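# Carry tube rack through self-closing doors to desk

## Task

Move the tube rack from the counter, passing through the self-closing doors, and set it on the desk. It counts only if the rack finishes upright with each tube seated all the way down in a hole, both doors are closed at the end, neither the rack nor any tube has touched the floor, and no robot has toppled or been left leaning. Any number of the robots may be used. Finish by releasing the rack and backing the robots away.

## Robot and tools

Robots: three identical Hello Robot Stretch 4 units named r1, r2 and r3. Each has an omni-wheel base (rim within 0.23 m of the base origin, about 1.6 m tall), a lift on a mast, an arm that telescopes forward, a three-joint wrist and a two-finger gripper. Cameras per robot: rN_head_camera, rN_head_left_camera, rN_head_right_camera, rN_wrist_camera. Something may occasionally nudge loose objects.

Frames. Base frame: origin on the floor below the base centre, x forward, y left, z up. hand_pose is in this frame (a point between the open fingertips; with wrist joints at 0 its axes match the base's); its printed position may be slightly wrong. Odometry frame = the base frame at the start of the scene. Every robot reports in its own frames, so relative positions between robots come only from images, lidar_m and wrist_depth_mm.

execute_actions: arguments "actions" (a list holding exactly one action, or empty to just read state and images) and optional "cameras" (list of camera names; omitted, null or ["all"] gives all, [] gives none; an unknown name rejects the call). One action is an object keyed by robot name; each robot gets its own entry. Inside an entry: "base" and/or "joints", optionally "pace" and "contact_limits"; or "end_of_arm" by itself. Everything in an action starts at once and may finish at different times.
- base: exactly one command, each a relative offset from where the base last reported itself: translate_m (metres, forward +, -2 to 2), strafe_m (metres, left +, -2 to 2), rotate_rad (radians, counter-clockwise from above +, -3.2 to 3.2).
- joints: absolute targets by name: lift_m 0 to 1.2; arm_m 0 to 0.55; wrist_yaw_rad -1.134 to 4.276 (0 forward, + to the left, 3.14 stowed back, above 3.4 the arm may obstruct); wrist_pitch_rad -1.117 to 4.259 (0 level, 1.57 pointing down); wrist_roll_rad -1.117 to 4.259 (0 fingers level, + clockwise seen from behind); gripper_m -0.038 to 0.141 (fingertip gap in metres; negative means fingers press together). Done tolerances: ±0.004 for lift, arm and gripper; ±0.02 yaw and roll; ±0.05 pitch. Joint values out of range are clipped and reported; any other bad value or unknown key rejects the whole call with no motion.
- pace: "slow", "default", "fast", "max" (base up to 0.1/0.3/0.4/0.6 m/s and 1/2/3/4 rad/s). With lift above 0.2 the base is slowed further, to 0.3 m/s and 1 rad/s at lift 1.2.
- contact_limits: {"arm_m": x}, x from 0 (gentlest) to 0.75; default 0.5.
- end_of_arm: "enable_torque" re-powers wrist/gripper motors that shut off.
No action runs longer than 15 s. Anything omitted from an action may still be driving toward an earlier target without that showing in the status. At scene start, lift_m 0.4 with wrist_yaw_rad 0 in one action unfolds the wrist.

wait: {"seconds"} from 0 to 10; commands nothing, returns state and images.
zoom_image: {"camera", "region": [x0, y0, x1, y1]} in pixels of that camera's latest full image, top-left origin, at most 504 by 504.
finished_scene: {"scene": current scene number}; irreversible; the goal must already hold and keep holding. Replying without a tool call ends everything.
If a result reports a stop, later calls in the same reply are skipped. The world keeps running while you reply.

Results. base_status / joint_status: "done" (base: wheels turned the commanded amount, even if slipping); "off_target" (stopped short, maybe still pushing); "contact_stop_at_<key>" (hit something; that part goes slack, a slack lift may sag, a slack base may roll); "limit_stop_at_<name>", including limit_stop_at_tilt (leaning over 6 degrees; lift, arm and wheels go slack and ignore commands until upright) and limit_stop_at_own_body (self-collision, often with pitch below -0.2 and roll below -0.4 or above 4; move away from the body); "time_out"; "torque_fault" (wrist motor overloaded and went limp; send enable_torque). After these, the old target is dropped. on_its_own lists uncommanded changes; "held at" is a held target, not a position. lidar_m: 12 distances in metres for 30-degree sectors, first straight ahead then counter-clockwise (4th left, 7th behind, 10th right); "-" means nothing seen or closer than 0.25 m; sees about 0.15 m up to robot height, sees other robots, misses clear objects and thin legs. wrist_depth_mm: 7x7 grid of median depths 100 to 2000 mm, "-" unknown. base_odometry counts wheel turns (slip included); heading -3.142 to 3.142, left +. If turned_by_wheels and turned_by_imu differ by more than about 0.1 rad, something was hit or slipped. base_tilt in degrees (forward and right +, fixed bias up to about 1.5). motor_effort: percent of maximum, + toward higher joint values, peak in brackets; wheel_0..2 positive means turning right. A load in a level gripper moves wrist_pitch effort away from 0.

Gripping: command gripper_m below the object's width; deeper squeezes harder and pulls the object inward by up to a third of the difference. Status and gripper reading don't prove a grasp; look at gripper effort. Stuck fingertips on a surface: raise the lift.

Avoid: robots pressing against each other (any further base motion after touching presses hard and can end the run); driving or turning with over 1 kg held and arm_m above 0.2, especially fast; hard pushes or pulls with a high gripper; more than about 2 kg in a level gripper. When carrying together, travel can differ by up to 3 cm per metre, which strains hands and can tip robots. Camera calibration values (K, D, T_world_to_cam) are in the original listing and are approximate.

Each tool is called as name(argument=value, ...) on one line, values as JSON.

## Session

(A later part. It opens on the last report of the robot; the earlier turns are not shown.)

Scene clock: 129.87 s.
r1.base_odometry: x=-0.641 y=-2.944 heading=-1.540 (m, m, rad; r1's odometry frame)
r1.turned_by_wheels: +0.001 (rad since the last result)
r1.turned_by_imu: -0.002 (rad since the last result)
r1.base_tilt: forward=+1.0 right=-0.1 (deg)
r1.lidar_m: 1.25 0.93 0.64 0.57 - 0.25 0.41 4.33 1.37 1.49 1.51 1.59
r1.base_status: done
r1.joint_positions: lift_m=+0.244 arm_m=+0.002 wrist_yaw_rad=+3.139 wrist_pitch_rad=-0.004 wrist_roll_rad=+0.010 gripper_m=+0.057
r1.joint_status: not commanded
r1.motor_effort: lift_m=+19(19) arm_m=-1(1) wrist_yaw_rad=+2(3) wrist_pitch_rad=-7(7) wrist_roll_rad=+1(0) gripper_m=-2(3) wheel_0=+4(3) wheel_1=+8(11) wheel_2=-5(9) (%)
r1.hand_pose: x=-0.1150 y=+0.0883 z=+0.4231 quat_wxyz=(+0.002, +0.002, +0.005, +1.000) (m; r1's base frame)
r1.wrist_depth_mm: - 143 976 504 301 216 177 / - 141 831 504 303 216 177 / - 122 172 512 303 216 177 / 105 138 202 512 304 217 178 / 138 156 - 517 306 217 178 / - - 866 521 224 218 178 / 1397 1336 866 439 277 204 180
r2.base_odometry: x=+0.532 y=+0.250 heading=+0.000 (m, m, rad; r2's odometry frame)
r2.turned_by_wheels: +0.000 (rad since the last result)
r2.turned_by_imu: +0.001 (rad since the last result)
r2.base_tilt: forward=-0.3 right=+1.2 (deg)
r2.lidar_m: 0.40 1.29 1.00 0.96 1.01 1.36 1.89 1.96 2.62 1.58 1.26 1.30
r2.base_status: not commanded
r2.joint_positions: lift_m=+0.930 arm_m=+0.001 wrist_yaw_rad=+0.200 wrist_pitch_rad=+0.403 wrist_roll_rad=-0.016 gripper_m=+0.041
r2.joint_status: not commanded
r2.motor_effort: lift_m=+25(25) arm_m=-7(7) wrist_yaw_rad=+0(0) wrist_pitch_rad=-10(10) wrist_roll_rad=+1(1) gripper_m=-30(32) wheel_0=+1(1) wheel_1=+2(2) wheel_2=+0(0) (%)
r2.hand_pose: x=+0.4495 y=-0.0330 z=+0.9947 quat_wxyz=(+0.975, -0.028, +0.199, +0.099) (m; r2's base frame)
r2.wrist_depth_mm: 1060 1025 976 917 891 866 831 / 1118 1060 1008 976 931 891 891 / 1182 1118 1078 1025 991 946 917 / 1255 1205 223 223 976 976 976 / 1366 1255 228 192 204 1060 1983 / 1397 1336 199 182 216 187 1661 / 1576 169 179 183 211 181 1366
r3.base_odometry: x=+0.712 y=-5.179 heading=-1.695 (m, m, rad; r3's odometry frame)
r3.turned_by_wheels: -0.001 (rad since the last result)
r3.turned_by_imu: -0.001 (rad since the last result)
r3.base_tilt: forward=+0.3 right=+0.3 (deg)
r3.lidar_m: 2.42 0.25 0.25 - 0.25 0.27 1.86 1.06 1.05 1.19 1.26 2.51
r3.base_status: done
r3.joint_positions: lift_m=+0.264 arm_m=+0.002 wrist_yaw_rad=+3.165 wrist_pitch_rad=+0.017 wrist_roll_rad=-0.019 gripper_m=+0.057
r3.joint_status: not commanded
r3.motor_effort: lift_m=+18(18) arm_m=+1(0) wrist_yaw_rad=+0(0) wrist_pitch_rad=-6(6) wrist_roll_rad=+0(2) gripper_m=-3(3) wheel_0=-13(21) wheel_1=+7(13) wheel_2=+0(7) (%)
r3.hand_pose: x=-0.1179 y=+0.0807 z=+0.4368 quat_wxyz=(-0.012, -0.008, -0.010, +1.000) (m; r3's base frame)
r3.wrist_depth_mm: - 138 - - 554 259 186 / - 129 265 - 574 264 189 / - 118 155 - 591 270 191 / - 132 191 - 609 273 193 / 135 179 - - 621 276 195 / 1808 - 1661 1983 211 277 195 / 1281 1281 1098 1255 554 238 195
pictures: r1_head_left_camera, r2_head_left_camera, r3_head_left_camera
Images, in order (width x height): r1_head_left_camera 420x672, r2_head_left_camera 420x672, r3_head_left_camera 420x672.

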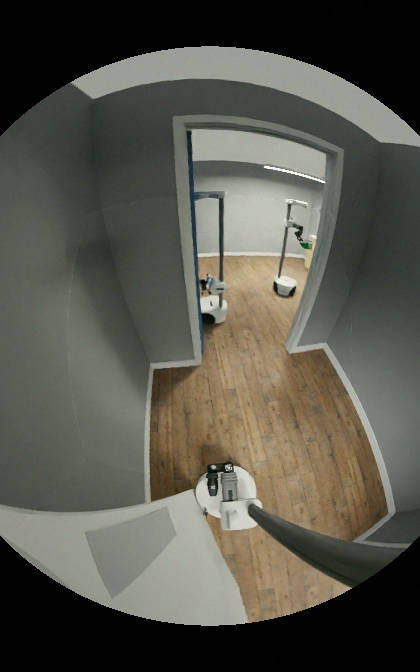

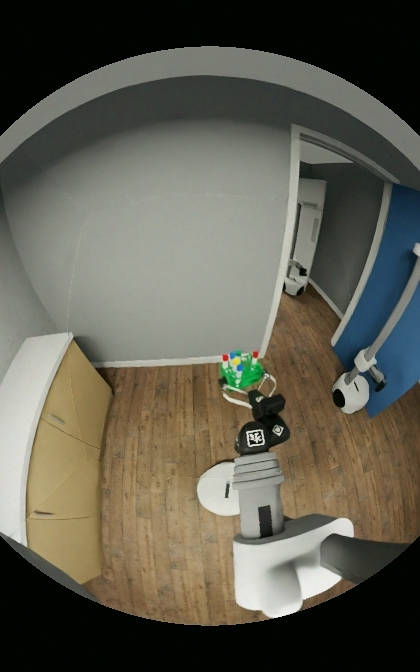

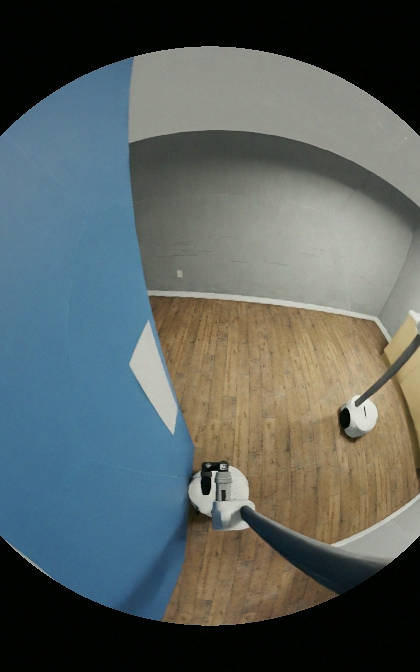

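execute_actions(actions=[{"r3":{"base":{"translate_m":0.3},"pace":"slow"},"r2":{"base":{"translate_m":0.45}}}], cameras=[])

execute_actions(actions=[{"r2":{"base":{"strafe_m":-0.7}}}], cameras=["r2_head_left_camera","r2_head_right_camera","r1_head_left_camera","r3_head_left_camera"])

Scene clock: 138.77 s.
r1.base_odometry: x=-0.641 y=-2.944 heading=-1.540 (m, m, rad; r1's odometry frame)
r1.turned_by_wheels: +0.000 (rad since the last result)
r1.turned_by_imu: -0.002 (rad since the last result)
r1.base_tilt: forward=+1.0 right=+0.0 (deg)
r1.lidar_m: 1.25 0.93 0.60 0.60 - 0.25 0.43 4.30 1.37 1.49 1.52 1.58
r1.base_status: not commanded
r1.joint_positions: lift_m=+0.244 arm_m=+0.002 wrist_yaw_rad=+3.139 wrist_pitch_rad=-0.004 wrist_roll_rad=+0.010 gripper_m=+0.057
r1.joint_status: not commanded
r1.motor_effort: lift_m=+19(19) arm_m=-1(1) wrist_yaw_rad=+2(1) wrist_pitch_rad=-6(7) wrist_roll_rad=+1(1) gripper_m=-3(1) wheel_0=+4(4) wheel_1=+9(8) wheel_2=-5(5) (%)
r1.hand_pose: x=-0.1150 y=+0.0883 z=+0.4231 quat_wxyz=(+0.002, +0.002, +0.005, +1.000) (m; r1's base frame)
r1.wrist_depth_mm: - 143 976 504 300 216 177 / - 141 831 508 301 216 177 / - 122 172 512 303 216 177 / 105 138 202 512 306 217 178 / 138 156 - 517 306 218 178 / - - 866 521 224 220 179 / 1397 1336 878 436 277 204 179
r2.base_odometry: x=+0.982 y=+0.250 heading=+0.000 (m, m, rad; r2's odometry frame)
r2.turned_by_wheels: +0.000 (rad since the last result)
r2.turned_by_imu: +0.000 (rad since the last result)
r2.base_tilt: forward=-0.3 right=+1.2 (deg)
r2.lidar_m: 0.40 0.81 1.06 0.98 1.03 1.37 2.33 2.41 3.23 1.16 1.59 0.81
r2.base_status: done
r2.joint_positions: lift_m=+0.930 arm_m=+0.001 wrist_yaw_rad=+0.200 wrist_pitch_rad=+0.403 wrist_roll_rad=-0.016 gripper_m=+0.041
r2.joint_status: not commanded
r2.motor_effort: lift_m=+25(25) arm_m=-6(7) wrist_yaw_rad=+0(0) wrist_pitch_rad=-9(10) wrist_roll_rad=+1(2) gripper_m=-35(31) wheel_0=+1(6) wheel_1=+0(6) wheel_2=+3(9) (%)
r2.hand_pose: x=+0.4495 y=-0.0329 z=+0.9947 quat_wxyz=(+0.975, -0.028, +0.199, +0.099) (m; r2's base frame)
r2.wrist_depth_mm: 569 554 521 504 480 466 452 / 603 569 549 535 512 488 477 / 640 603 585 549 525 521 500 / 683 654 223 221 554 535 521 / 732 683 228 192 204 559 544 / 778 732 198 182 216 187 574 / 842 169 180 183 210 181 609
r3.base_odometry: x=+0.675 y=-5.477 heading=-1.694 (m, m, rad; r3's odometry frame)
r3.turned_by_wheels: +0.000 (rad since the last result)
r3.turned_by_imu: +0.000 (rad since the last result)
r3.base_tilt: forward=+0.3 right=+0.3 (deg)
r3.lidar_m: 2.13 2.29 1.75 1.72 0.25 0.28 0.91 1.25 1.20 1.18 2.50 2.20
r3.base_status: done
r3.joint_positions: lift_m=+0.264 arm_m=+0.002 wrist_yaw_rad=+3.165 wrist_pitch_rad=+0.017 wrist_roll_rad=-0.019 gripper_m=+0.057
r3.joint_status: not commanded
r3.motor_effort: lift_m=+18(18) arm_m=+0(1) wrist_yaw_rad=+1(0) wrist_pitch_rad=-7(7) wrist_roll_rad=+0(1) gripper_m=-4(4) wheel_0=+4(10) wheel_1=+9(15) wheel_2=-7(10) (%)
r3.hand_pose: x=-0.1179 y=+0.0807 z=+0.4368 quat_wxyz=(-0.012, -0.008, -0.010, +1.000) (m; r3's base frame)
r3.wrist_depth_mm: - 138 - - 530 256 185 / - 129 266 - 544 260 187 / - 118 155 - 564 264 190 / - 132 191 - 580 268 191 / 135 179 - - 597 271 193 / 1182 - 1661 - 211 273 193 / 1205 1308 1098 1255 521 235 193
pictures: none
No camera images: the call's "cameras" was empty. Leave "cameras" out to get every camera's image.

Scene clock: 142.43 s.
r1.base_odometry: x=-0.641 y=-2.944 heading=-1.540 (m, m, rad; r1's odometry frame)
r1.turned_by_wheels: +0.000 (rad since the last result)
r1.turned_by_imu: -0.001 (rad since the last result)
r1.base_tilt: forward=+1.1 right=+0.0 (deg)
r1.lidar_m: 1.25 0.93 0.63 0.58 - 0.25 0.41 4.31 1.36 1.48 1.52 1.60
r1.base_status: not commanded
r1.joint_positions: lift_m=+0.244 arm_m=+0.002 wrist_yaw_rad=+3.139 wrist_pitch_rad=-0.004 wrist_roll_rad=+0.010 gripper_m=+0.057
r1.joint_status: not commanded
r1.motor_effort: lift_m=+18(19) arm_m=-1(1) wrist_yaw_rad=+2(3) wrist_pitch_rad=-5(5) wrist_roll_rad=+1(1) gripper_m=-2(3) wheel_0=+4(5) wheel_1=+8(9) wheel_2=-5(5) (%)
r1.hand_pose: x=-0.1150 y=+0.0883 z=+0.4231 quat_wxyz=(+0.002, +0.002, +0.005, +1.000) (m; r1's base frame)
r1.wrist_depth_mm: - 143 976 500 301 216 177 / - 141 831 504 301 216 177 / - 122 173 512 303 216 177 / 105 138 202 512 304 217 177 / 138 156 - 517 307 217 178 / - - 866 521 224 218 179 / 1397 1336 878 436 277 204 180
r2.base_odometry: x=+0.983 y=-0.450 heading=+0.000 (m, m, rad; r2's odometry frame)
r2.turned_by_wheels: +0.000 (rad since the last result)
r2.turned_by_imu: -0.001 (rad since the last result)
r2.base_tilt: forward=-0.3 right=+1.2 (deg)
r2.lidar_m: 0.40 0.84 1.14 1.66 1.74 2.46 2.32 2.40 0.53 0.48 0.89 1.14
r2.base_status: done
r2.joint_positions: lift_m=+0.930 arm_m=+0.001 wrist_yaw_rad=+0.200 wrist_pitch_rad=+0.403 wrist_roll_rad=-0.016 gripper_m=+0.041
r2.joint_status: not commanded
r2.motor_effort: lift_m=+24(25) arm_m=-6(6) wrist_yaw_rad=+0(0) wrist_pitch_rad=-10(11) wrist_roll_rad=+2(1) gripper_m=-31(33) wheel_0=-1(11) wheel_1=+0(7) wheel_2=+1(1) (%)
r2.hand_pose: x=+0.4495 y=-0.0330 z=+0.9947 quat_wxyz=(+0.975, -0.028, +0.199, +0.099) (m; r2's base frame)
r2.wrist_depth_mm: 597 569 564 - - - 1808 / 627 597 580 - - - 1863 / 676 634 609 - - - 1983 / 699 668 221 219 - - 1983 / 750 715 225 193 204 1983 - / 809 759 199 183 216 187 1756 / 854 169 180 183 210 182 1366
r3.base_odometry: x=+0.675 y=-5.477 heading=-1.694 (m, m, rad; r3's odometry frame)
r3.turned_by_wheels: +0.000 (rad since the last result)
r3.turned_by_imu: +0.000 (rad since the last result)
r3.base_tilt: forward=+0.3 right=+0.3 (deg)
r3.lidar_m: 2.14 2.26 1.77 1.74 0.25 0.27 0.88 0.73 0.46 0.49 2.52 2.17
r3.base_status: not commanded
r3.joint_positions: lift_m=+0.264 arm_m=+0.002 wrist_yaw_rad=+3.165 wrist_pitch_rad=+0.017 wrist_roll_rad=-0.019 gripper_m=+0.057
r3.joint_status: not commanded
r3.motor_effort: lift_m=+18(18) arm_m=+1(0) wrist_yaw_rad=+0(0) wrist_pitch_rad=-7(6) wrist_roll_rad=+2(1) gripper_m=-4(5) wheel_0=+5(4) wheel_1=+9(9) wheel_2=-7(7) (%)
r3.hand_pose: x=-0.1179 y=+0.0807 z=+0.4368 quat_wxyz=(-0.012, -0.008, -0.010, +1.000) (m; r3's base frame)
r3.wrist_depth_mm: - 138 - - 539 255 185 / - 129 266 - 549 260 187 / - 119 155 - 564 265 190 / - 132 191 - 580 268 191 / 135 179 - - 597 271 193 / 1205 - 1661 1983 211 273 193 / 1182 1308 1118 1255 525 236 193
pictures: r1_head_left_camera, r2_head_left_camera, r2_head_right_camera, r3_head_left_camera
Images, in order (width x height): r1_head_left_camera 420x672, r2_head_left_camera 420x672, r2_head_right_camera 420x672, r3_head_left_camera 420x672.

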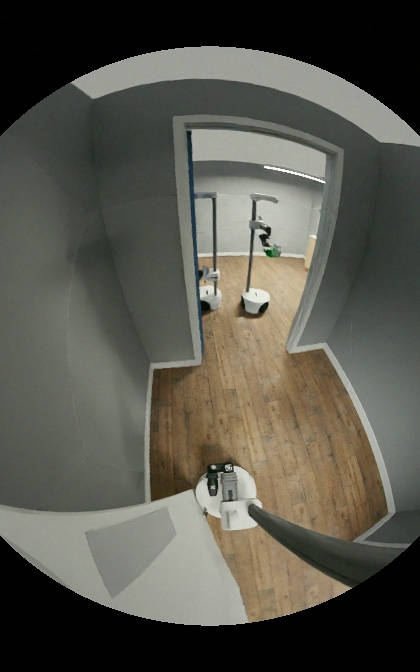

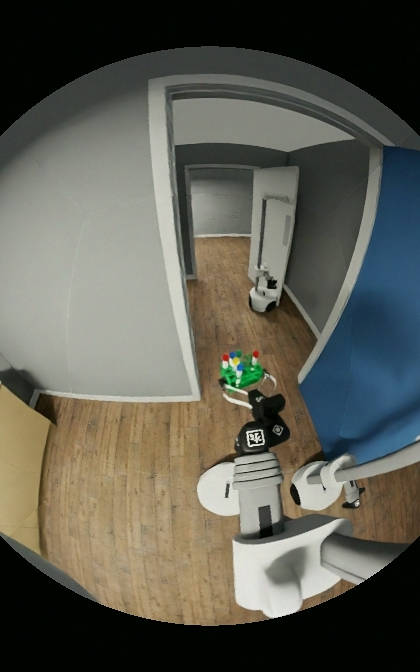

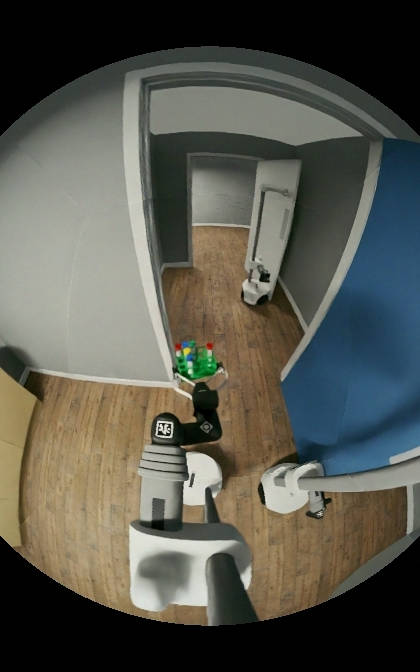

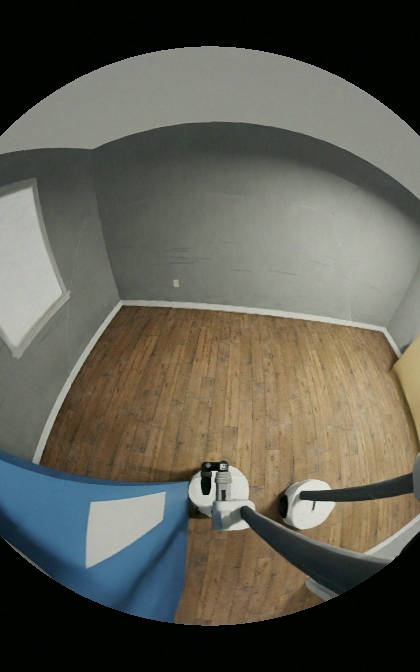

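execute_actions(actions=[{"r2":{"base":{"strafe_m":-0.13}}}], cameras=[])

execute_actions(actions=[{"r2":{"base":{"translate_m":0.45}}}], cameras=[])

execute_actions(actions=[{"r2":{"base":{"strafe_m":-0.1}}}], cameras=[])

execute_actions(actions=[{"r2":{"base":{"translate_m":0.85}}}], cameras=["r2_head_left_camera","r2_head_right_camera"])

Scene clock: 146.97 s.
r1.base_odometry: x=-0.641 y=-2.944 heading=-1.540 (m, m, rad; r1's odometry frame)
r1.turned_by_wheels: +0.000 (rad since the last result)
r1.turned_by_imu: -0.002 (rad since the last result)
r1.base_tilt: forward=+1.0 right=+0.0 (deg)
r1.lidar_m: 1.24 0.97 0.63 0.59 - 0.25 0.40 4.32 1.36 1.48 1.51 1.60
r1.base_status: not commanded
r1.joint_positions: lift_m=+0.244 arm_m=+0.002 wrist_yaw_rad=+3.139 wrist_pitch_rad=-0.004 wrist_roll_rad=+0.010 gripper_m=+0.057
r1.joint_status: not commanded
r1.motor_effort: lift_m=+19(19) arm_m=-1(1) wrist_yaw_rad=+1(2) wrist_pitch_rad=-7(7) wrist_roll_rad=+1(1) gripper_m=-2(1) wheel_0=+4(4) wheel_1=+8(8) wheel_2=-5(5) (%)
r1.hand_pose: x=-0.1150 y=+0.0883 z=+0.4231 quat_wxyz=(+0.002, +0.002, +0.005, +1.000) (m; r1's base frame)
r1.wrist_depth_mm: - 143 976 500 301 216 177 / - 141 831 508 301 216 177 / - 122 173 508 303 216 177 / 105 138 202 512 304 216 178 / 138 156 - 517 306 217 178 / - - 866 521 224 218 178 / 1397 1336 866 439 277 204 179
r2.base_odometry: x=+0.983 y=-0.580 heading=+0.001 (m, m, rad; r2's odometry frame)
r2.turned_by_wheels: +0.000 (rad since the last result)
r2.turned_by_imu: +0.000 (rad since the last result)
r2.base_tilt: forward=-0.3 right=+1.2 (deg)
r2.lidar_m: 0.40 0.84 1.13 1.82 1.86 2.44 2.30 2.38 0.39 0.35 0.74 0.96
r2.base_status: done
r2.joint_positions: lift_m=+0.930 arm_m=+0.001 wrist_yaw_rad=+0.200 wrist_pitch_rad=+0.403 wrist_roll_rad=-0.016 gripper_m=+0.041
r2.joint_status: not commanded
r2.motor_effort: lift_m=+25(24) arm_m=-6(6) wrist_yaw_rad=+0(1) wrist_pitch_rad=-10(10) wrist_roll_rad=+1(1) gripper_m=-33(36) wheel_0=-1(7) wheel_1=+2(8) wheel_2=+1(0) (%)
r2.hand_pose: x=+0.4495 y=-0.0330 z=+0.9947 quat_wxyz=(+0.975, -0.028, +0.199, +0.099) (m; r2's base frame)
r2.wrist_depth_mm: 597 574 - - - - 1756 / 634 609 - - - - 1921 / 661 627 - - - - 1983 / 707 668 223 219 - - - / 759 715 227 191 206 1921 - / 831 759 199 186 217 186 1808 / 866 169 179 184 209 182 1366
r3.base_odometry: x=+0.675 y=-5.477 heading=-1.694 (m, m, rad; r3's odometry frame)
r3.turned_by_wheels: +0.000 (rad since the last result)
r3.turned_by_imu: +0.000 (rad since the last result)
r3.base_tilt: forward=+0.3 right=+0.3 (deg)
r3.lidar_m: 2.13 2.28 1.77 1.74 0.25 0.29 0.91 0.58 0.36 0.36 2.53 2.20
r3.base_status: not commanded
r3.joint_positions: lift_m=+0.264 arm_m=+0.002 wrist_yaw_rad=+3.165 wrist_pitch_rad=+0.017 wrist_roll_rad=-0.019 gripper_m=+0.057
r3.joint_status: not commanded
r3.motor_effort: lift_m=+18(18) arm_m=+0(0) wrist_yaw_rad=+0(0) wrist_pitch_rad=-6(6) wrist_roll_rad=-1(1) gripper_m=-4(4) wheel_0=+4(5) wheel_1=+8(9) wheel_2=-7(7) (%)
r3.hand_pose: x=-0.1179 y=+0.0807 z=+0.4368 quat_wxyz=(-0.012, -0.008, -0.010, +1.000) (m; r3's base frame)
r3.wrist_depth_mm: - 138 - - 539 256 185 / - 129 266 - 549 259 187 / - 118 155 - 569 265 189 / - 132 191 - 580 268 191 / 135 179 - - 591 272 193 / 1182 - 1708 - 211 273 194 / 1205 1308 1118 1281 525 235 193
pictures: none
No camera images: the call's "cameras" was empty. Leave "cameras" out to get every camera's image.

Scene clock: 149.97 s.
r1.base_odometry: x=-0.641 y=-2.944 heading=-1.540 (m, m, rad; r1's odometry frame)
r1.turned_by_wheels: +0.000 (rad since the last result)
r1.turned_by_imu: -0.001 (rad since the last result)
r1.base_tilt: forward=+1.0 right=-0.1 (deg)
r1.lidar_m: 1.26 0.95 0.63 0.58 - 0.25 0.41 4.30 1.34 1.49 1.51 1.42
r1.base_status: not commanded
r1.joint_positions: lift_m=+0.244 arm_m=+0.002 wrist_yaw_rad=+3.139 wrist_pitch_rad=-0.004 wrist_roll_rad=+0.010 gripper_m=+0.057
r1.joint_status: not commanded
r1.motor_effort: lift_m=+19(19) arm_m=-1(1) wrist_yaw_rad=+1(2) wrist_pitch_rad=-6(8) wrist_roll_rad=+0(1) gripper_m=-3(2) wheel_0=+4(4) wheel_1=+8(8) wheel_2=-5(5) (%)
r1.hand_pose: x=-0.1150 y=+0.0883 z=+0.4231 quat_wxyz=(+0.002, +0.002, +0.005, +1.000) (m; r1's base frame)
r1.wrist_depth_mm: - 143 960 500 301 216 177 / - 141 831 508 301 216 177 / - 122 172 508 303 216 177 / 105 138 202 517 304 216 178 / 138 156 - 517 306 217 178 / - - 866 525 224 219 179 / 1366 1336 878 436 276 204 180
r2.base_odometry: x=+1.433 y=-0.580 heading=+0.000 (m, m, rad; r2's odometry frame)
r2.turned_by_wheels: +0.000 (rad since the last result)
r2.turned_by_imu: -0.001 (rad since the last result)
r2.base_tilt: forward=-0.3 right=+1.2 (deg)
r2.lidar_m: 0.40 0.46 0.50 1.30 1.89 2.56 2.76 0.59 0.59 0.68 0.70 1.67
r2.base_status: done
r2.joint_positions: lift_m=+0.930 arm_m=+0.001 wrist_yaw_rad=+0.200 wrist_pitch_rad=+0.403 wrist_roll_rad=-0.016 gripper_m=+0.041
r2.joint_status: not commanded
r2.motor_effort: lift_m=+24(25) arm_m=-6(6) wrist_yaw_rad=+0(0) wrist_pitch_rad=-11(10) wrist_roll_rad=+2(1) gripper_m=-34(34) wheel_0=-1(3) wheel_1=-1(4) wheel_2=+0(5) (%)
r2.hand_pose: x=+0.4495 y=-0.0329 z=+0.9947 quat_wxyz=(+0.975, -0.028, +0.199, +0.099) (m; r2's base frame)
r2.wrist_depth_mm: 1060 1430 - - - - 1499 / 1078 1430 - - - - 1499 / 1042 1430 - - - - 1499 / 1078 1464 224 220 - - 1576 / 1042 1430 228 191 205 1983 1464 / 1060 1366 199 185 217 187 1576 / 1060 169 179 183 210 181 1366
r3.base_odometry: x=+0.675 y=-5.477 heading=-1.694 (m, m, rad; r3's odometry frame)
r3.turned_by_wheels: +0.000 (rad since the last result)
r3.turned_by_imu: +0.000 (rad since the last result)
r3.base_tilt: forward=+0.3 right=+0.3 (deg)
r3.lidar_m: 2.14 2.25 1.76 1.72 0.25 0.27 0.87 0.56 0.61 2.35 2.50 2.20
r3.base_status: not commanded
r3.joint_positions: lift_m=+0.264 arm_m=+0.002 wrist_yaw_rad=+3.165 wrist_pitch_rad=+0.017 wrist_roll_rad=-0.019 gripper_m=+0.057
r3.joint_status: not commanded
r3.motor_effort: lift_m=+18(18) arm_m=+1(1) wrist_yaw_rad=+0(0) wrist_pitch_rad=-6(6) wrist_roll_rad=+0(1) gripper_m=-4(4) wheel_0=+5(4) wheel_1=+9(9) wheel_2=-7(7) (%)
r3.hand_pose: x=-0.1179 y=+0.0807 z=+0.4368 quat_wxyz=(-0.012, -0.008, -0.010, +1.000) (m; r3's base frame)
r3.wrist_depth_mm: - 138 - - 539 255 185 / - 129 266 - 549 259 187 / - 119 156 - 564 265 189 / - 132 191 - 580 268 191 / 135 179 - - 597 271 193 / 931 - 1708 - 212 273 193 / 668 798 1118 1255 525 235 193
pictures: none
No camera images: the call's "cameras" was empty. Leave "cameras" out to get every camera's image.

Scene clock: 151.43 s.
r1.base_odometry: x=-0.641 y=-2.944 heading=-1.540 (m, m, rad; r1's odometry frame)
r1.turned_by_wheels: +0.000 (rad since the last result)
r1.turned_by_imu: +0.000 (rad since the last result)
r1.base_tilt: forward=+1.1 right=+0.0 (deg)
r1.lidar_m: 1.26 0.93 0.63 0.57 - 0.25 0.40 4.31 1.37 1.49 1.54 1.36
r1.base_status: not commanded
r1.joint_positions: lift_m=+0.244 arm_m=+0.002 wrist_yaw_rad=+3.139 wrist_pitch_rad=-0.004 wrist_roll_rad=+0.010 gripper_m=+0.057
r1.joint_status: not commanded
r1.motor_effort: lift_m=+19(19) arm_m=-1(1) wrist_yaw_rad=+1(2) wrist_pitch_rad=-8(6) wrist_roll_rad=+1(1) gripper_m=-3(1) wheel_0=+4(4) wheel_1=+8(8) wheel_2=-5(5) (%)
r1.hand_pose: x=-0.1150 y=+0.0883 z=+0.4231 quat_wxyz=(+0.002, +0.002, +0.005, +1.000) (m; r1's base frame)
r1.wrist_depth_mm: - 143 976 500 303 216 177 / - 141 831 508 301 216 177 / - 122 173 512 303 216 177 / 105 138 202 517 304 216 177 / 138 156 - 517 306 217 178 / - - 866 521 224 218 179 / 1366 1336 878 436 276 204 179
r2.base_odometry: x=+1.433 y=-0.680 heading=+0.000 (m, m, rad; r2's odometry frame)
r2.turned_by_wheels: +0.000 (rad since the last result)
r2.turned_by_imu: +0.000 (rad since the last result)
r2.base_tilt: forward=-0.3 right=+1.2 (deg)
r2.lidar_m: 0.40 0.57 0.54 1.31 2.01 2.91 2.77 0.52 0.57 0.59 0.60 1.58
r2.base_status: done
r2.joint_positions: lift_m=+0.930 arm_m=+0.001 wrist_yaw_rad=+0.200 wrist_pitch_rad=+0.403 wrist_roll_rad=-0.016 gripper_m=+0.041
r2.joint_status: not commanded
r2.motor_effort: lift_m=+24(24) arm_m=-7(6) wrist_yaw_rad=+1(2) wrist_pitch_rad=-11(10) wrist_roll_rad=+1(1) gripper_m=-32(34) wheel_0=+0(7) wheel_1=+0(8) wheel_2=-1(2) (%)
r2.hand_pose: x=+0.4495 y=-0.0330 z=+0.9947 quat_wxyz=(+0.975, -0.028, +0.199, +0.099) (m; r2's base frame)
r2.wrist_depth_mm: 1182 1576 - - - 1863 1366 / 1182 1576 - - - 1983 1397 / 1160 1576 - - - 1983 1537 / 1182 1618 224 227 - 1708 1576 / 1182 1576 226 198 204 1618 1808 / 1182 1537 200 183 216 187 1618 / 1160 169 179 184 210 181 1308
r3.base_odometry: x=+0.675 y=-5.477 heading=-1.694 (m, m, rad; r3's odometry frame)
r3.turned_by_wheels: +0.000 (rad since the last result)
r3.turned_by_imu: +0.000 (rad since the last result)
r3.base_tilt: forward=+0.3 right=+0.3 (deg)
r3.lidar_m: 2.15 2.29 1.74 1.71 0.25 0.29 0.72 0.49 0.63 2.34 2.50 2.21
r3.base_status: not commanded
r3.joint_positions: lift_m=+0.264 arm_m=+0.002 wrist_yaw_rad=+3.165 wrist_pitch_rad=+0.017 wrist_roll_rad=-0.019 gripper_m=+0.057
r3.joint_status: not commanded
r3.motor_effort: lift_m=+18(18) arm_m=+1(0) wrist_yaw_rad=+0(1) wrist_pitch_rad=-7(6) wrist_roll_rad=+1(0) gripper_m=-2(4) wheel_0=+5(5) wheel_1=+9(8) wheel_2=-7(7) (%)
r3.hand_pose: x=-0.1179 y=+0.0807 z=+0.4368 quat_wxyz=(-0.012, -0.008, -0.010, +1.000) (m; r3's base frame)
r3.wrist_depth_mm: - 138 - - 535 255 185 / - 129 266 - 544 260 187 / - 118 155 - 564 266 189 / - 132 191 - 580 270 191 / 135 178 - - 591 271 193 / 603 - 1708 - 211 273 193 / 597 732 1118 1255 525 236 193
pictures: none
No camera images: the call's "cameras" was empty. Leave "cameras" out to get every camera's image.

Scene clock: 155.73 s.
r1.base_odometry: x=-0.641 y=-2.944 heading=-1.540 (m, m, rad; r1's odometry frame)
r1.turned_by_wheels: +0.000 (rad since the last result)
r1.turned_by_imu: -0.001 (rad since the last result)
r1.base_tilt: forward=+1.1 right=+0.0 (deg)
r1.lidar_m: 1.02 0.94 0.64 0.58 - 0.25 0.42 4.32 1.37 1.48 0.71 0.60
r1.base_status: not commanded
r1.joint_positions: lift_m=+0.244 arm_m=+0.002 wrist_yaw_rad=+3.139 wrist_pitch_rad=-0.004 wrist_roll_rad=+0.010 gripper_m=+0.057
r1.joint_status: not commanded
r1.motor_effort: lift_m=+19(19) arm_m=-1(1) wrist_yaw_rad=+2(2) wrist_pitch_rad=-6(5) wrist_roll_rad=+1(1) gripper_m=-2(1) wheel_0=+4(4) wheel_1=+8(8) wheel_2=-5(5) (%)
r1.hand_pose: x=-0.1150 y=+0.0883 z=+0.4231 quat_wxyz=(+0.002, +0.002, +0.005, +1.000) (m; r1's base frame)
r1.wrist_depth_mm: - 143 991 504 301 216 177 / - 141 820 504 301 216 177 / - 122 172 508 303 216 177 / 105 138 202 512 304 216 178 / 138 156 - 521 306 217 178 / - - 866 521 224 219 179 / 1366 1336 866 436 277 204 180
r2.base_odometry: x=+2.283 y=-0.680 heading=+0.000 (m, m, rad; r2's odometry frame)
r2.turned_by_wheels: +0.000 (rad since the last result)
r2.turned_by_imu: -0.001 (rad since the last result)
r2.base_tilt: forward=-0.3 right=+1.2 (deg)
r2.lidar_m: 0.39 1.41 0.98 0.94 0.54 0.57 1.29 0.81 0.67 1.11 1.15 0.85
r2.base_status: done
r2.joint_positions: lift_m=+0.930 arm_m=+0.001 wrist_yaw_rad=+0.200 wrist_pitch_rad=+0.403 wrist_roll_rad=-0.016 gripper_m=+0.041
r2.joint_status: not commanded
r2.motor_effort: lift_m=+24(24) arm_m=-6(6) wrist_yaw_rad=+0(0) wrist_pitch_rad=-9(11) wrist_roll_rad=+2(2) gripper_m=-29(33) wheel_0=+0(4) wheel_1=-1(4) wheel_2=+1(12) (%)
r2.hand_pose: x=+0.4495 y=-0.0330 z=+0.9947 quat_wxyz=(+0.975, -0.028, +0.199, +0.099) (m; r2's base frame)
r2.wrist_depth_mm: 1182 1661 1537 - - - 1098 / 1205 1618 1756 - - - 1138 / 1229 1576 1756 - - - 931 / 1205 1661 1808 222 - - 1025 / 1229 1661 227 193 204 1661 1060 / 1205 1576 198 185 216 187 788 / 1205 169 179 183 211 182 778
r3.base_odometry: x=+0.675 y=-5.477 heading=-1.694 (m, m, rad; r3's odometry frame)
r3.turned_by_wheels: +0.000 (rad since the last result)
r3.turned_by_imu: +0.000 (rad since the last result)
r3.base_tilt: forward=+0.3 right=+0.2 (deg)
r3.lidar_m: 2.14 2.26 1.76 1.73 0.25 0.28 0.90 1.25 1.51 2.34 2.49 2.20
r3.base_status: not commanded
r3.joint_positions: lift_m=+0.264 arm_m=+0.002 wrist_yaw_rad=+3.165 wrist_pitch_rad=+0.017 wrist_roll_rad=-0.019 gripper_m=+0.057
r3.joint_status: not commanded
r3.motor_effort: lift_m=+18(18) arm_m=+1(0) wrist_yaw_rad=+0(0) wrist_pitch_rad=-6(7) wrist_roll_rad=-1(2) gripper_m=-3(5) wheel_0=+5(5) wheel_1=+9(8) wheel_2=-7(7) (%)
r3.hand_pose: x=-0.1179 y=+0.0807 z=+0.4368 quat_wxyz=(-0.012, -0.008, -0.010, +1.000) (m; r3's base frame)
r3.wrist_depth_mm: - 138 1464 - 530 256 185 / - 129 266 - 549 260 187 / - 119 155 - 564 265 190 / - 132 191 - 580 267 191 / 135 179 - - 591 272 192 / 1182 - 1397 1983 211 273 193 / 1205 1308 1118 1255 525 235 193
pictures: r2_head_left_camera, r2_head_right_camera
Images, in order (width x height): r2_head_left_camera 420x672, r2_head_right_camera 420x672.

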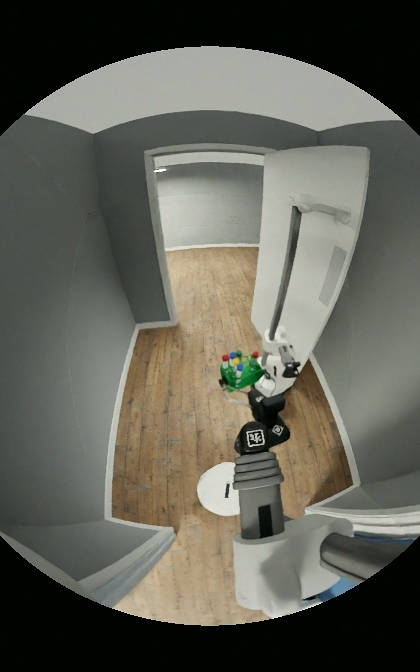

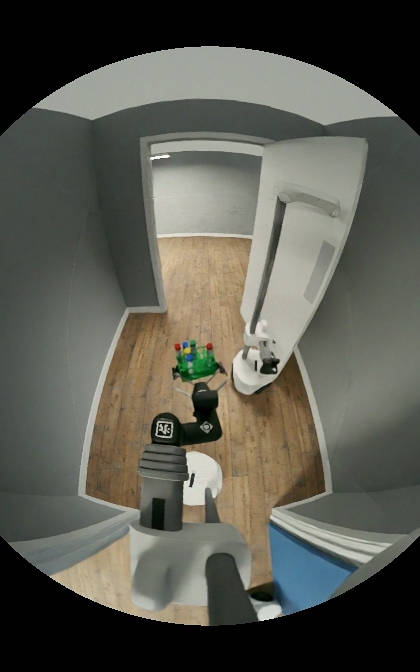

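execute_actions(actions=[{"r2":{"base":{"strafe_m":0.12}},"r3":{"base":{"strafe_m":-0.6}}}], cameras=[])

execute_actions(actions=[{"r2":{"base":{"translate_m":1.2}},"r3":{"base":{"translate_m":0.5},"pace":"slow"}}], cameras=["r2_head_left_camera"])

Scene clock: 166.70 s.
r1.base_odometry: x=-0.641 y=-2.944 heading=-1.540 (m, m, rad; r1's odometry frame)
r1.turned_by_wheels: +0.000 (rad since the last result)
r1.turned_by_imu: -0.003 (rad since the last result)
r1.base_tilt: forward=+1.1 right=+0.0 (deg)
r1.lidar_m: 1.25 0.94 0.64 0.58 - 0.25 0.41 4.32 1.38 1.49 0.69 0.70
r1.base_status: not commanded
r1.joint_positions: lift_m=+0.244 arm_m=+0.002 wrist_yaw_rad=+3.139 wrist_pitch_rad=-0.004 wrist_roll_rad=+0.010 gripper_m=+0.057
r1.joint_status: not commanded
r1.motor_effort: lift_m=+19(19) arm_m=-1(1) wrist_yaw_rad=+2(2) wrist_pitch_rad=-6(7) wrist_roll_rad=+1(1) gripper_m=-2(3) wheel_0=+4(4) wheel_1=+9(8) wheel_2=-5(5) (%)
r1.hand_pose: x=-0.1150 y=+0.0883 z=+0.4231 quat_wxyz=(+0.002, +0.002, +0.005, +1.000) (m; r1's base frame)
r1.wrist_depth_mm: - 143 976 504 300 216 177 / - 141 831 508 301 216 176 / - 122 173 508 303 216 177 / 105 138 202 512 304 217 178 / 138 156 - 517 306 218 178 / - - 866 521 224 218 179 / 1397 1336 878 436 276 203 180
r2.base_odometry: x=+2.283 y=-0.560 heading=+0.000 (m, m, rad; r2's odometry frame)
r2.turned_by_wheels: +0.000 (rad since the last result)
r2.turned_by_imu: +0.002 (rad since the last result)
r2.base_tilt: forward=-0.3 right=+1.2 (deg)
r2.lidar_m: 0.41 1.22 0.87 0.81 0.51 0.45 1.01 0.80 0.78 1.22 1.27 0.91
r2.base_status: done
r2.joint_positions: lift_m=+0.930 arm_m=+0.001 wrist_yaw_rad=+0.200 wrist_pitch_rad=+0.403 wrist_roll_rad=-0.016 gripper_m=+0.041
r2.joint_status: not commanded
r2.motor_effort: lift_m=+24(24) arm_m=-6(6) wrist_yaw_rad=+0(0) wrist_pitch_rad=-11(10) wrist_roll_rad=+3(2) gripper_m=-34(38) wheel_0=+1(9) wheel_1=-1(8) wheel_2=+1(3) (%)
r2.hand_pose: x=+0.4495 y=-0.0329 z=+0.9947 quat_wxyz=(+0.975, -0.028, +0.199, +0.099) (m; r2's base frame)
r2.wrist_depth_mm: 1060 1430 1618 - - - 1255 / 1060 1430 1618 - - - 1281 / 1060 1464 1756 - - - 1255 / 1042 1499 224 220 - - 1308 / 1060 1430 228 192 204 - 1308 / 1060 1366 198 185 216 187 1336 / 1060 169 179 183 210 181 854
r3.base_odometry: x=+0.079 y=-5.403 heading=-1.694 (m, m, rad; r3's odometry frame)
r3.turned_by_wheels: +0.000 (rad since the last result)
r3.turned_by_imu: -0.002 (rad since the last result)
r3.base_tilt: forward=+0.3 right=+0.3 (deg)
r3.lidar_m: 2.08 2.24 2.32 2.33 0.33 0.25 1.02 1.10 1.62 1.74 1.87 2.14
r3.base_status: done
r3.joint_positions: lift_m=+0.264 arm_m=+0.002 wrist_yaw_rad=+3.165 wrist_pitch_rad=+0.017 wrist_roll_rad=-0.019 gripper_m=+0.057
r3.joint_status: not commanded
r3.motor_effort: lift_m=+18(18) arm_m=+0(1) wrist_yaw_rad=+0(0) wrist_pitch_rad=-6(6) wrist_roll_rad=+0(1) gripper_m=-6(3) wheel_0=+4(12) wheel_1=+0(10) wheel_2=+0(5) (%)
r3.hand_pose: x=-0.1179 y=+0.0808 z=+0.4368 quat_wxyz=(-0.012, -0.008, -0.010, +1.000) (m; r3's base frame)
r3.wrist_depth_mm: - 138 1182 - 399 585 1025 / - 129 266 - 394 574 960 / - 119 155 - 389 559 917 / - 132 191 - 384 549 878 / 135 179 1182 - 377 535 854 / 1205 1205 1182 1464 211 530 842 / 1205 1182 1098 1182 355 525 831
pictures: none
No camera images: the call's "cameras" was empty. Leave "cameras" out to get every camera's image.

Scene clock: 172.97 s.
r1.base_odometry: x=-0.641 y=-2.944 heading=-1.540 (m, m, rad; r1's odometry frame)
r1.turned_by_wheels: +0.000 (rad since the last result)
r1.turned_by_imu: -0.002 (rad since the last result)
r1.base_tilt: forward=+1.1 right=+0.0 (deg)
r1.lidar_m: 1.25 0.95 0.61 0.56 - 0.25 0.41 0.78 0.45 0.49 1.52 1.42
r1.base_status: not commanded
r1.joint_positions: lift_m=+0.244 arm_m=+0.002 wrist_yaw_rad=+3.139 wrist_pitch_rad=-0.004 wrist_roll_rad=+0.010 gripper_m=+0.057
r1.joint_status: not commanded
r1.motor_effort: lift_m=+19(19) arm_m=-1(1) wrist_yaw_rad=+1(1) wrist_pitch_rad=-5(8) wrist_roll_rad=+1(0) gripper_m=-2(2) wheel_0=+4(4) wheel_1=+8(9) wheel_2=-5(5) (%)
r1.hand_pose: x=-0.1150 y=+0.0883 z=+0.4231 quat_wxyz=(+0.002, +0.002, +0.005, +1.000) (m; r1's base frame)
r1.wrist_depth_mm: - 142 960 504 301 215 177 / - 141 842 508 301 216 177 / - 122 172 508 303 216 177 / 105 137 202 512 304 217 178 / 138 156 - 517 307 218 178 / - - 854 521 224 219 179 / 1366 1336 878 439 278 204 180
r2.base_odometry: x=+3.483 y=-0.559 heading=+0.001 (m, m, rad; r2's odometry frame)
r2.turned_by_wheels: +0.000 (rad since the last result)
r2.turned_by_imu: -0.001 (rad since the last result)
r2.base_tilt: forward=-0.3 right=+1.2 (deg)
r2.lidar_m: 0.41 0.75 0.92 0.87 0.90 1.23 1.57 1.66 0.46 0.47 0.74 0.87
r2.base_status: done
r2.joint_positions: lift_m=+0.930 arm_m=+0.001 wrist_yaw_rad=+0.200 wrist_pitch_rad=+0.403 wrist_roll_rad=-0.016 gripper_m=+0.041
r2.joint_status: not commanded
r2.motor_effort: lift_m=+24(24) arm_m=-6(6) wrist_yaw_rad=+0(0) wrist_pitch_rad=-10(10) wrist_roll_rad=+1(1) gripper_m=-37(32) wheel_0=+0(4) wheel_1=-1(4) wheel_2=+2(8) (%)
r2.hand_pose: x=+0.4495 y=-0.0329 z=+0.9947 quat_wxyz=(+0.975, -0.028, +0.199, +0.099) (m; r2's base frame)
r2.wrist_depth_mm: 473 - - - - - - / 492 - - - - - - / 492 - - - - - - / 525 - 224 220 - - - / 549 668 228 192 203 - - / 585 621 198 185 216 187 1708 / 634 169 179 184 211 181 1366
r3.base_odometry: x=+0.018 y=-5.899 heading=-1.693 (m, m, rad; r3's odometry frame)
r3.turned_by_wheels: +0.001 (rad since the last result)
r3.turned_by_imu: -0.001 (rad since the last result)
r3.base_tilt: forward=+0.3 right=+0.4 (deg)
r3.lidar_m: 1.59 1.71 2.30 2.27 1.98 1.55 1.50 1.61 1.82 1.79 2.10 1.63
r3.base_status: done
r3.joint_positions: lift_m=+0.264 arm_m=+0.002 wrist_yaw_rad=+3.165 wrist_pitch_rad=+0.017 wrist_roll_rad=-0.019 gripper_m=+0.057
r3.joint_status: not commanded
r3.motor_effort: lift_m=+18(18) arm_m=+0(0) wrist_yaw_rad=+0(0) wrist_pitch_rad=-6(6) wrist_roll_rad=-1(1) gripper_m=-4(2) wheel_0=+7(9) wheel_1=+5(3) wheel_2=-5(7) (%)
r3.hand_pose: x=-0.1179 y=+0.0808 z=+0.4368 quat_wxyz=(-0.012, -0.008, -0.010, +1.000) (m; r3's base frame)
r3.wrist_depth_mm: - 138 1708 1708 1708 1618 1618 / - 129 266 1708 1661 1618 1618 / - 119 155 1661 1661 1661 1618 / - 132 191 1708 1661 1618 1618 / 135 179 1708 1661 1618 1576 1576 / 1708 1708 1708 1661 211 1618 1537 / 1308 1308 1118 1281 1118 1182 1182
pictures: r2_head_left_camera
Images, in order (width x height): r2_head_left_camera 420x672.

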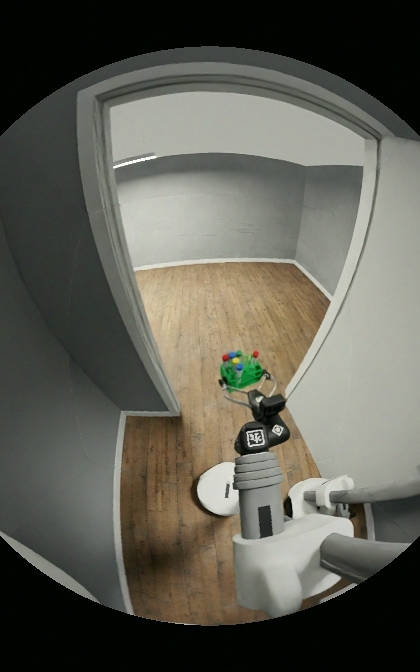

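execute_actions(actions=[{"r2":{"base":{"strafe_m":-0.09}}}], cameras=[])

execute_actions(actions=[{"r2":{"base":{"translate_m":1.75}}}], cameras=[])

execute_actions(actions=[{"r2":{"base":{"rotate_rad":1.57},"pace":"slow"},"r1":{"base":{"translate_m":0.6},"pace":"slow"}}], cameras=["r2_head_camera","r2_wrist_camera"])

Scene clock: 176.43 s.
r1.base_odometry: x=-0.641 y=-2.944 heading=-1.540 (m, m, rad; r1's odometry frame)
r1.turned_by_wheels: +0.000 (rad since the last result)
r1.turned_by_imu: -0.001 (rad since the last result)
r1.base_tilt: forward=+1.1 right=+0.0 (deg)
r1.lidar_m: 1.26 0.96 0.63 0.59 - 0.25 0.39 0.64 0.37 0.40 1.52 1.44
r1.base_status: not commanded
r1.joint_positions: lift_m=+0.244 arm_m=+0.002 wrist_yaw_rad=+3.139 wrist_pitch_rad=-0.004 wrist_roll_rad=+0.010 gripper_m=+0.057
r1.joint_status: not commanded
r1.motor_effort: lift_m=+19(19) arm_m=-1(1) wrist_yaw_rad=+1(3) wrist_pitch_rad=-7(7) wrist_roll_rad=+1(1) gripper_m=-3(2) wheel_0=+4(4) wheel_1=+8(9) wheel_2=-5(5) (%)
r1.hand_pose: x=-0.1150 y=+0.0883 z=+0.4231 quat_wxyz=(+0.002, +0.002, +0.005, +1.000) (m; r1's base frame)
r1.wrist_depth_mm: - 143 976 504 301 216 177 / - 141 831 508 303 216 177 / - 122 173 508 304 216 177 / 105 138 202 512 304 216 177 / 138 155 - 517 306 217 178 / - - 878 521 224 218 178 / 1366 1336 866 436 277 203 180
r2.base_odometry: x=+3.483 y=-0.649 heading=+0.001 (m, m, rad; r2's odometry frame)
r2.turned_by_wheels: +0.000 (rad since the last result)
r2.turned_by_imu: +0.000 (rad since the last result)
r2.base_tilt: forward=-0.3 right=+1.2 (deg)
r2.lidar_m: 0.39 0.79 0.94 0.94 1.00 1.33 1.59 0.56 0.37 0.39 0.66 0.77
r2.base_status: done
r2.joint_positions: lift_m=+0.930 arm_m=+0.001 wrist_yaw_rad=+0.200 wrist_pitch_rad=+0.403 wrist_roll_rad=-0.016 gripper_m=+0.041
r2.joint_status: not commanded
r2.motor_effort: lift_m=+24(24) arm_m=-6(6) wrist_yaw_rad=+0(2) wrist_pitch_rad=-10(11) wrist_roll_rad=+3(1) gripper_m=-33(32) wheel_0=-1(6) wheel_1=+0(8) wheel_2=+1(1) (%)
r2.hand_pose: x=+0.4495 y=-0.0330 z=+0.9947 quat_wxyz=(+0.975, -0.028, +0.199, +0.099) (m; r2's base frame)
r2.wrist_depth_mm: - - - - - - - / 597 - - - - - - / 591 - - - - - - / 591 - 225 219 - - - / 603 - 228 193 204 - - / 609 1863 199 183 216 187 1808 / 647 169 179 183 210 181 1366
r3.base_odometry: x=+0.018 y=-5.899 heading=-1.693 (m, m, rad; r3's odometry frame)
r3.turned_by_wheels: +0.000 (rad since the last result)
r3.turned_by_imu: +0.000 (rad since the last result)
r3.base_tilt: forward=+0.3 right=+0.3 (deg)
r3.lidar_m: 1.57 1.72 2.29 2.26 1.98 1.56 1.51 1.61 1.84 1.79 2.10 1.61
r3.base_status: not commanded
r3.joint_positions: lift_m=+0.264 arm_m=+0.002 wrist_yaw_rad=+3.165 wrist_pitch_rad=+0.017 wrist_roll_rad=-0.019 gripper_m=+0.057
r3.joint_status: not commanded
r3.motor_effort: lift_m=+18(18) arm_m=+0(0) wrist_yaw_rad=+0(1) wrist_pitch_rad=-6(6) wrist_roll_rad=-2(0) gripper_m=-3(3) wheel_0=+7(7) wheel_1=+5(6) wheel_2=-5(5) (%)
r3.hand_pose: x=-0.1179 y=+0.0808 z=+0.4368 quat_wxyz=(-0.012, -0.008, -0.010, +1.000) (m; r3's base frame)
r3.wrist_depth_mm: - 138 1756 1756 1661 1661 1618 / - 129 266 1708 1661 1618 1618 / - 118 156 1708 1618 1618 1618 / - 132 191 1708 1661 1618 1576 / 135 179 1661 1708 1618 1618 1576 / 1756 1708 1661 1661 211 1576 1537 / 1281 1281 1098 1255 1138 1182 1205
pictures: none
No camera images: the call's "cameras" was empty. Leave "cameras" out to get every camera's image.

Scene clock: 183.77 s.
r1.base_odometry: x=-0.641 y=-2.944 heading=-1.540 (m, m, rad; r1's odometry frame)
r1.turned_by_wheels: +0.000 (rad since the last result)
r1.turned_by_imu: -0.002 (rad since the last result)
r1.base_tilt: forward=+1.1 right=+0.0 (deg)
r1.lidar_m: 1.25 0.94 0.62 0.59 - 0.25 0.42 1.89 1.35 1.49 1.53 1.45
r1.base_status: not commanded
r1.joint_positions: lift_m=+0.244 arm_m=+0.002 wrist_yaw_rad=+3.139 wrist_pitch_rad=-0.004 wrist_roll_rad=+0.010 gripper_m=+0.057
r1.joint_status: not commanded
r1.motor_effort: lift_m=+19(19) arm_m=-1(1) wrist_yaw_rad=+2(2) wrist_pitch_rad=-7(6) wrist_roll_rad=+1(1) gripper_m=-2(3) wheel_0=+4(4) wheel_1=+8(8) wheel_2=-5(5) (%)
r1.hand_pose: x=-0.1150 y=+0.0883 z=+0.4231 quat_wxyz=(+0.002, +0.002, +0.005, +1.000) (m; r1's base frame)
r1.wrist_depth_mm: - 143 960 504 301 216 177 / - 141 842 508 301 216 177 / - 122 172 508 303 216 177 / 105 138 202 517 304 216 178 / 138 156 - 517 306 218 178 / - 1921 878 521 224 219 179 / 1397 1336 866 436 277 204 180
r2.base_odometry: x=+5.233 y=-0.648 heading=+0.001 (m, m, rad; r2's odometry frame)
r2.turned_by_wheels: +0.000 (rad since the last result)
r2.turned_by_imu: -0.002 (rad since the last result)
r2.base_tilt: forward=-0.3 right=+1.2 (deg)
r2.lidar_m: 0.41 2.27 1.95 1.88 1.40 1.08 1.85 1.05 1.30 2.06 2.15 2.30
r2.base_status: done
r2.joint_positions: lift_m=+0.930 arm_m=+0.001 wrist_yaw_rad=+0.200 wrist_pitch_rad=+0.403 wrist_roll_rad=-0.016 gripper_m=+0.041
r2.joint_status: not commanded
r2.motor_effort: lift_m=+24(24) arm_m=-6(6) wrist_yaw_rad=+0(1) wrist_pitch_rad=-10(10) wrist_roll_rad=+2(2) gripper_m=-35(33) wheel_0=+1(5) wheel_1=-1(5) wheel_2=+1(9) (%)
r2.hand_pose: x=+0.4495 y=-0.0330 z=+0.9947 quat_wxyz=(+0.975, -0.028, +0.199, +0.099) (m; r2's base frame)
r2.wrist_depth_mm: - - 1921 1863 1808 1708 1661 / - - - 1921 1863 1756 1756 / - - - 1983 1863 1863 1808 / - - 224 221 - 1983 1863 / - - 227 193 204 - 1983 / 1983 1983 200 184 216 187 1708 / 1618 169 179 184 209 182 1366
r3.base_odometry: x=+0.018 y=-5.899 heading=-1.693 (m, m, rad; r3's odometry frame)
r3.turned_by_wheels: +0.000 (rad since the last result)
r3.turned_by_imu: +0.000 (rad since the last result)
r3.base_tilt: forward=+0.3 right=+0.3 (deg)
r3.lidar_m: 1.58 1.71 2.32 2.25 2.01 1.56 1.50 1.64 1.83 1.77 2.07 1.63
r3.base_status: not commanded
r3.joint_positions: lift_m=+0.264 arm_m=+0.002 wrist_yaw_rad=+3.165 wrist_pitch_rad=+0.017 wrist_roll_rad=-0.019 gripper_m=+0.057
r3.joint_status: not commanded
r3.motor_effort: lift_m=+18(18) arm_m=+0(1) wrist_yaw_rad=+1(0) wrist_pitch_rad=-6(6) wrist_roll_rad=+0(1) gripper_m=-5(3) wheel_0=+7(7) wheel_1=+5(6) wheel_2=-5(5) (%)
r3.hand_pose: x=-0.1179 y=+0.0808 z=+0.4368 quat_wxyz=(-0.012, -0.008, -0.010, +1.000) (m; r3's base frame)
r3.wrist_depth_mm: - 138 1756 1708 1661 1618 1576 / - 128 266 1708 1661 1661 1618 / - 118 155 1708 1661 1661 1576 / - 132 191 1708 1661 1661 1576 / 135 179 1708 1661 1661 1618 1576 / 1756 1756 1708 1661 211 1537 1537 / 1308 1281 1098 1255 1138 1160 1182
pictures: none
No camera images: the call's "cameras" was empty. Leave "cameras" out to get every camera's image.

Scene clock: 191.03 s.
r1.base_odometry: x=-0.622 y=-3.543 heading=-1.539 (m, m, rad; r1's odometry frame)
r1.turned_by_wheels: +0.000 (rad since the last result)
r1.turned_by_imu: -0.003 (rad since the last result)
r1.base_tilt: forward=+1.1 right=+0.0 (deg)
r1.lidar_m: 0.69 0.66 0.68 0.61 0.64 0.86 1.52 1.52 1.54 1.44 1.14 0.81
r1.base_status: done
r1.joint_positions: lift_m=+0.244 arm_m=+0.002 wrist_yaw_rad=+3.139 wrist_pitch_rad=-0.004 wrist_roll_rad=+0.010 gripper_m=+0.057
r1.joint_status: not commanded
r1.motor_effort: lift_m=+19(19) arm_m=-1(1) wrist_yaw_rad=+2(2) wrist_pitch_rad=-7(8) wrist_roll_rad=+1(1) gripper_m=-3(3) wheel_0=+8(6) wheel_1=+5(11) wheel_2=-5(9) (%)
r1.hand_pose: x=-0.1150 y=+0.0883 z=+0.4231 quat_wxyz=(+0.002, +0.002, +0.005, +1.000) (m; r1's base frame)
r1.wrist_depth_mm: - 143 1708 1808 1708 1008 732 / - 141 1708 1756 1708 1008 732 / - 122 172 1756 1661 1025 732 / 105 138 202 1756 1708 1042 741 / 138 156 1661 1708 1756 1042 741 / 1464 1537 1576 1661 224 1042 750 / 1366 1336 1118 1205 1078 946 759
r2.base_odometry: x=+5.233 y=-0.648 heading=+1.570 (m, m, rad; r2's odometry frame)
r2.turned_by_wheels: +1.570 (rad since the last result)
r2.turned_by_imu: +1.570 (rad since the last result)
r2.base_tilt: forward=-0.3 right=+1.2 (deg)
r2.lidar_m: 0.40 1.40 1.06 1.06 1.08 1.31 2.06 2.16 2.31 2.19 2.26 1.96
r2.base_status: done
r2.joint_positions: lift_m=+0.930 arm_m=+0.001 wrist_yaw_rad=+0.200 wrist_pitch_rad=+0.403 wrist_roll_rad=-0.016 gripper_m=+0.041
r2.joint_status: not commanded
r2.motor_effort: lift_m=+24(24) arm_m=-6(6) wrist_yaw_rad=-1(1) wrist_pitch_rad=-10(10) wrist_roll_rad=+1(1) gripper_m=-34(33) wheel_0=+0(4) wheel_1=-2(4) wheel_2=-1(10) (%)
r2.hand_pose: x=+0.4495 y=-0.0329 z=+0.9947 quat_wxyz=(+0.975, -0.028, +0.199, +0.099) (m; r2's base frame)
r2.wrist_depth_mm: 1229 1661 - - - - - / 1205 1708 - - - - - / 1205 1618 - - - - - / 1205 1618 224 221 - - - / 1205 1661 227 197 204 - - / 1229 1576 200 184 216 187 1756 / 1182 169 179 183 210 181 1336
r3.base_odometry: x=+0.018 y=-5.899 heading=-1.693 (m, m, rad; r3's odometry frame)
r3.turned_by_wheels: +0.000 (rad since the last result)
r3.turned_by_imu: +0.000 (rad since the last result)
r3.base_tilt: forward=+0.4 right=+0.4 (deg)
r3.lidar_m: 1.58 1.70 2.27 2.25 1.96 1.55 1.50 1.61 1.81 1.79 2.08 1.62
r3.base_status: not commanded
r3.joint_positions: lift_m=+0.264 arm_m=+0.002 wrist_yaw_rad=+3.165 wrist_pitch_rad=+0.017 wrist_roll_rad=-0.019 gripper_m=+0.057
r3.joint_status: not commanded
r3.motor_effort: lift_m=+18(18) arm_m=+0(1) wrist_yaw_rad=+0(0) wrist_pitch_rad=-7(7) wrist_roll_rad=-2(0) gripper_m=-3(2) wheel_0=+7(7) wheel_1=+6(5) wheel_2=-5(5) (%)
r3.hand_pose: x=-0.1179 y=+0.0808 z=+0.4368 quat_wxyz=(-0.012, -0.008, -0.010, +1.000) (m; r3's base frame)
r3.wrist_depth_mm: - 138 1756 1708 1661 1661 1576 / - 129 266 1708 1661 1661 1576 / - 119 155 1661 1618 1618 1576 / - 132 191 1661 1618 1618 1576 / 135 179 1708 1661 1661 1618 1576 / 1756 1756 1708 1661 211 1618 1576 / 1281 1308 1118 1255 1138 1182 1182
pictures: r2_head_camera, r2_wrist_camera
camera_calibration (this result's frames):
r2_wrist_camera: T_world_to_cam=[[0.213388, -0.976418, -0.0327533, -0.086034], [-0.352519, -0.0456866, -0.934689, 1.15533], [0.911151, 0.210998, -0.353955, 0.175163], [0, 0, 0, 1]] pos_world=[0.266035, -0.068181, 1.13906]
Images, in order (width x height): r2_head_camera 420x560, r2_wrist_camera 616x392.

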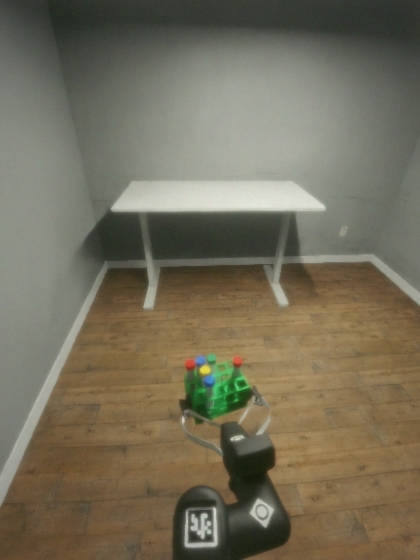

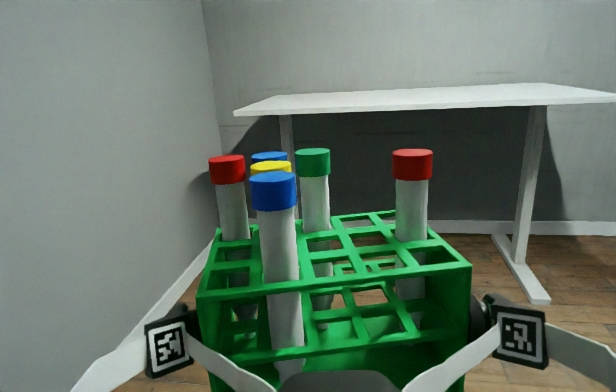

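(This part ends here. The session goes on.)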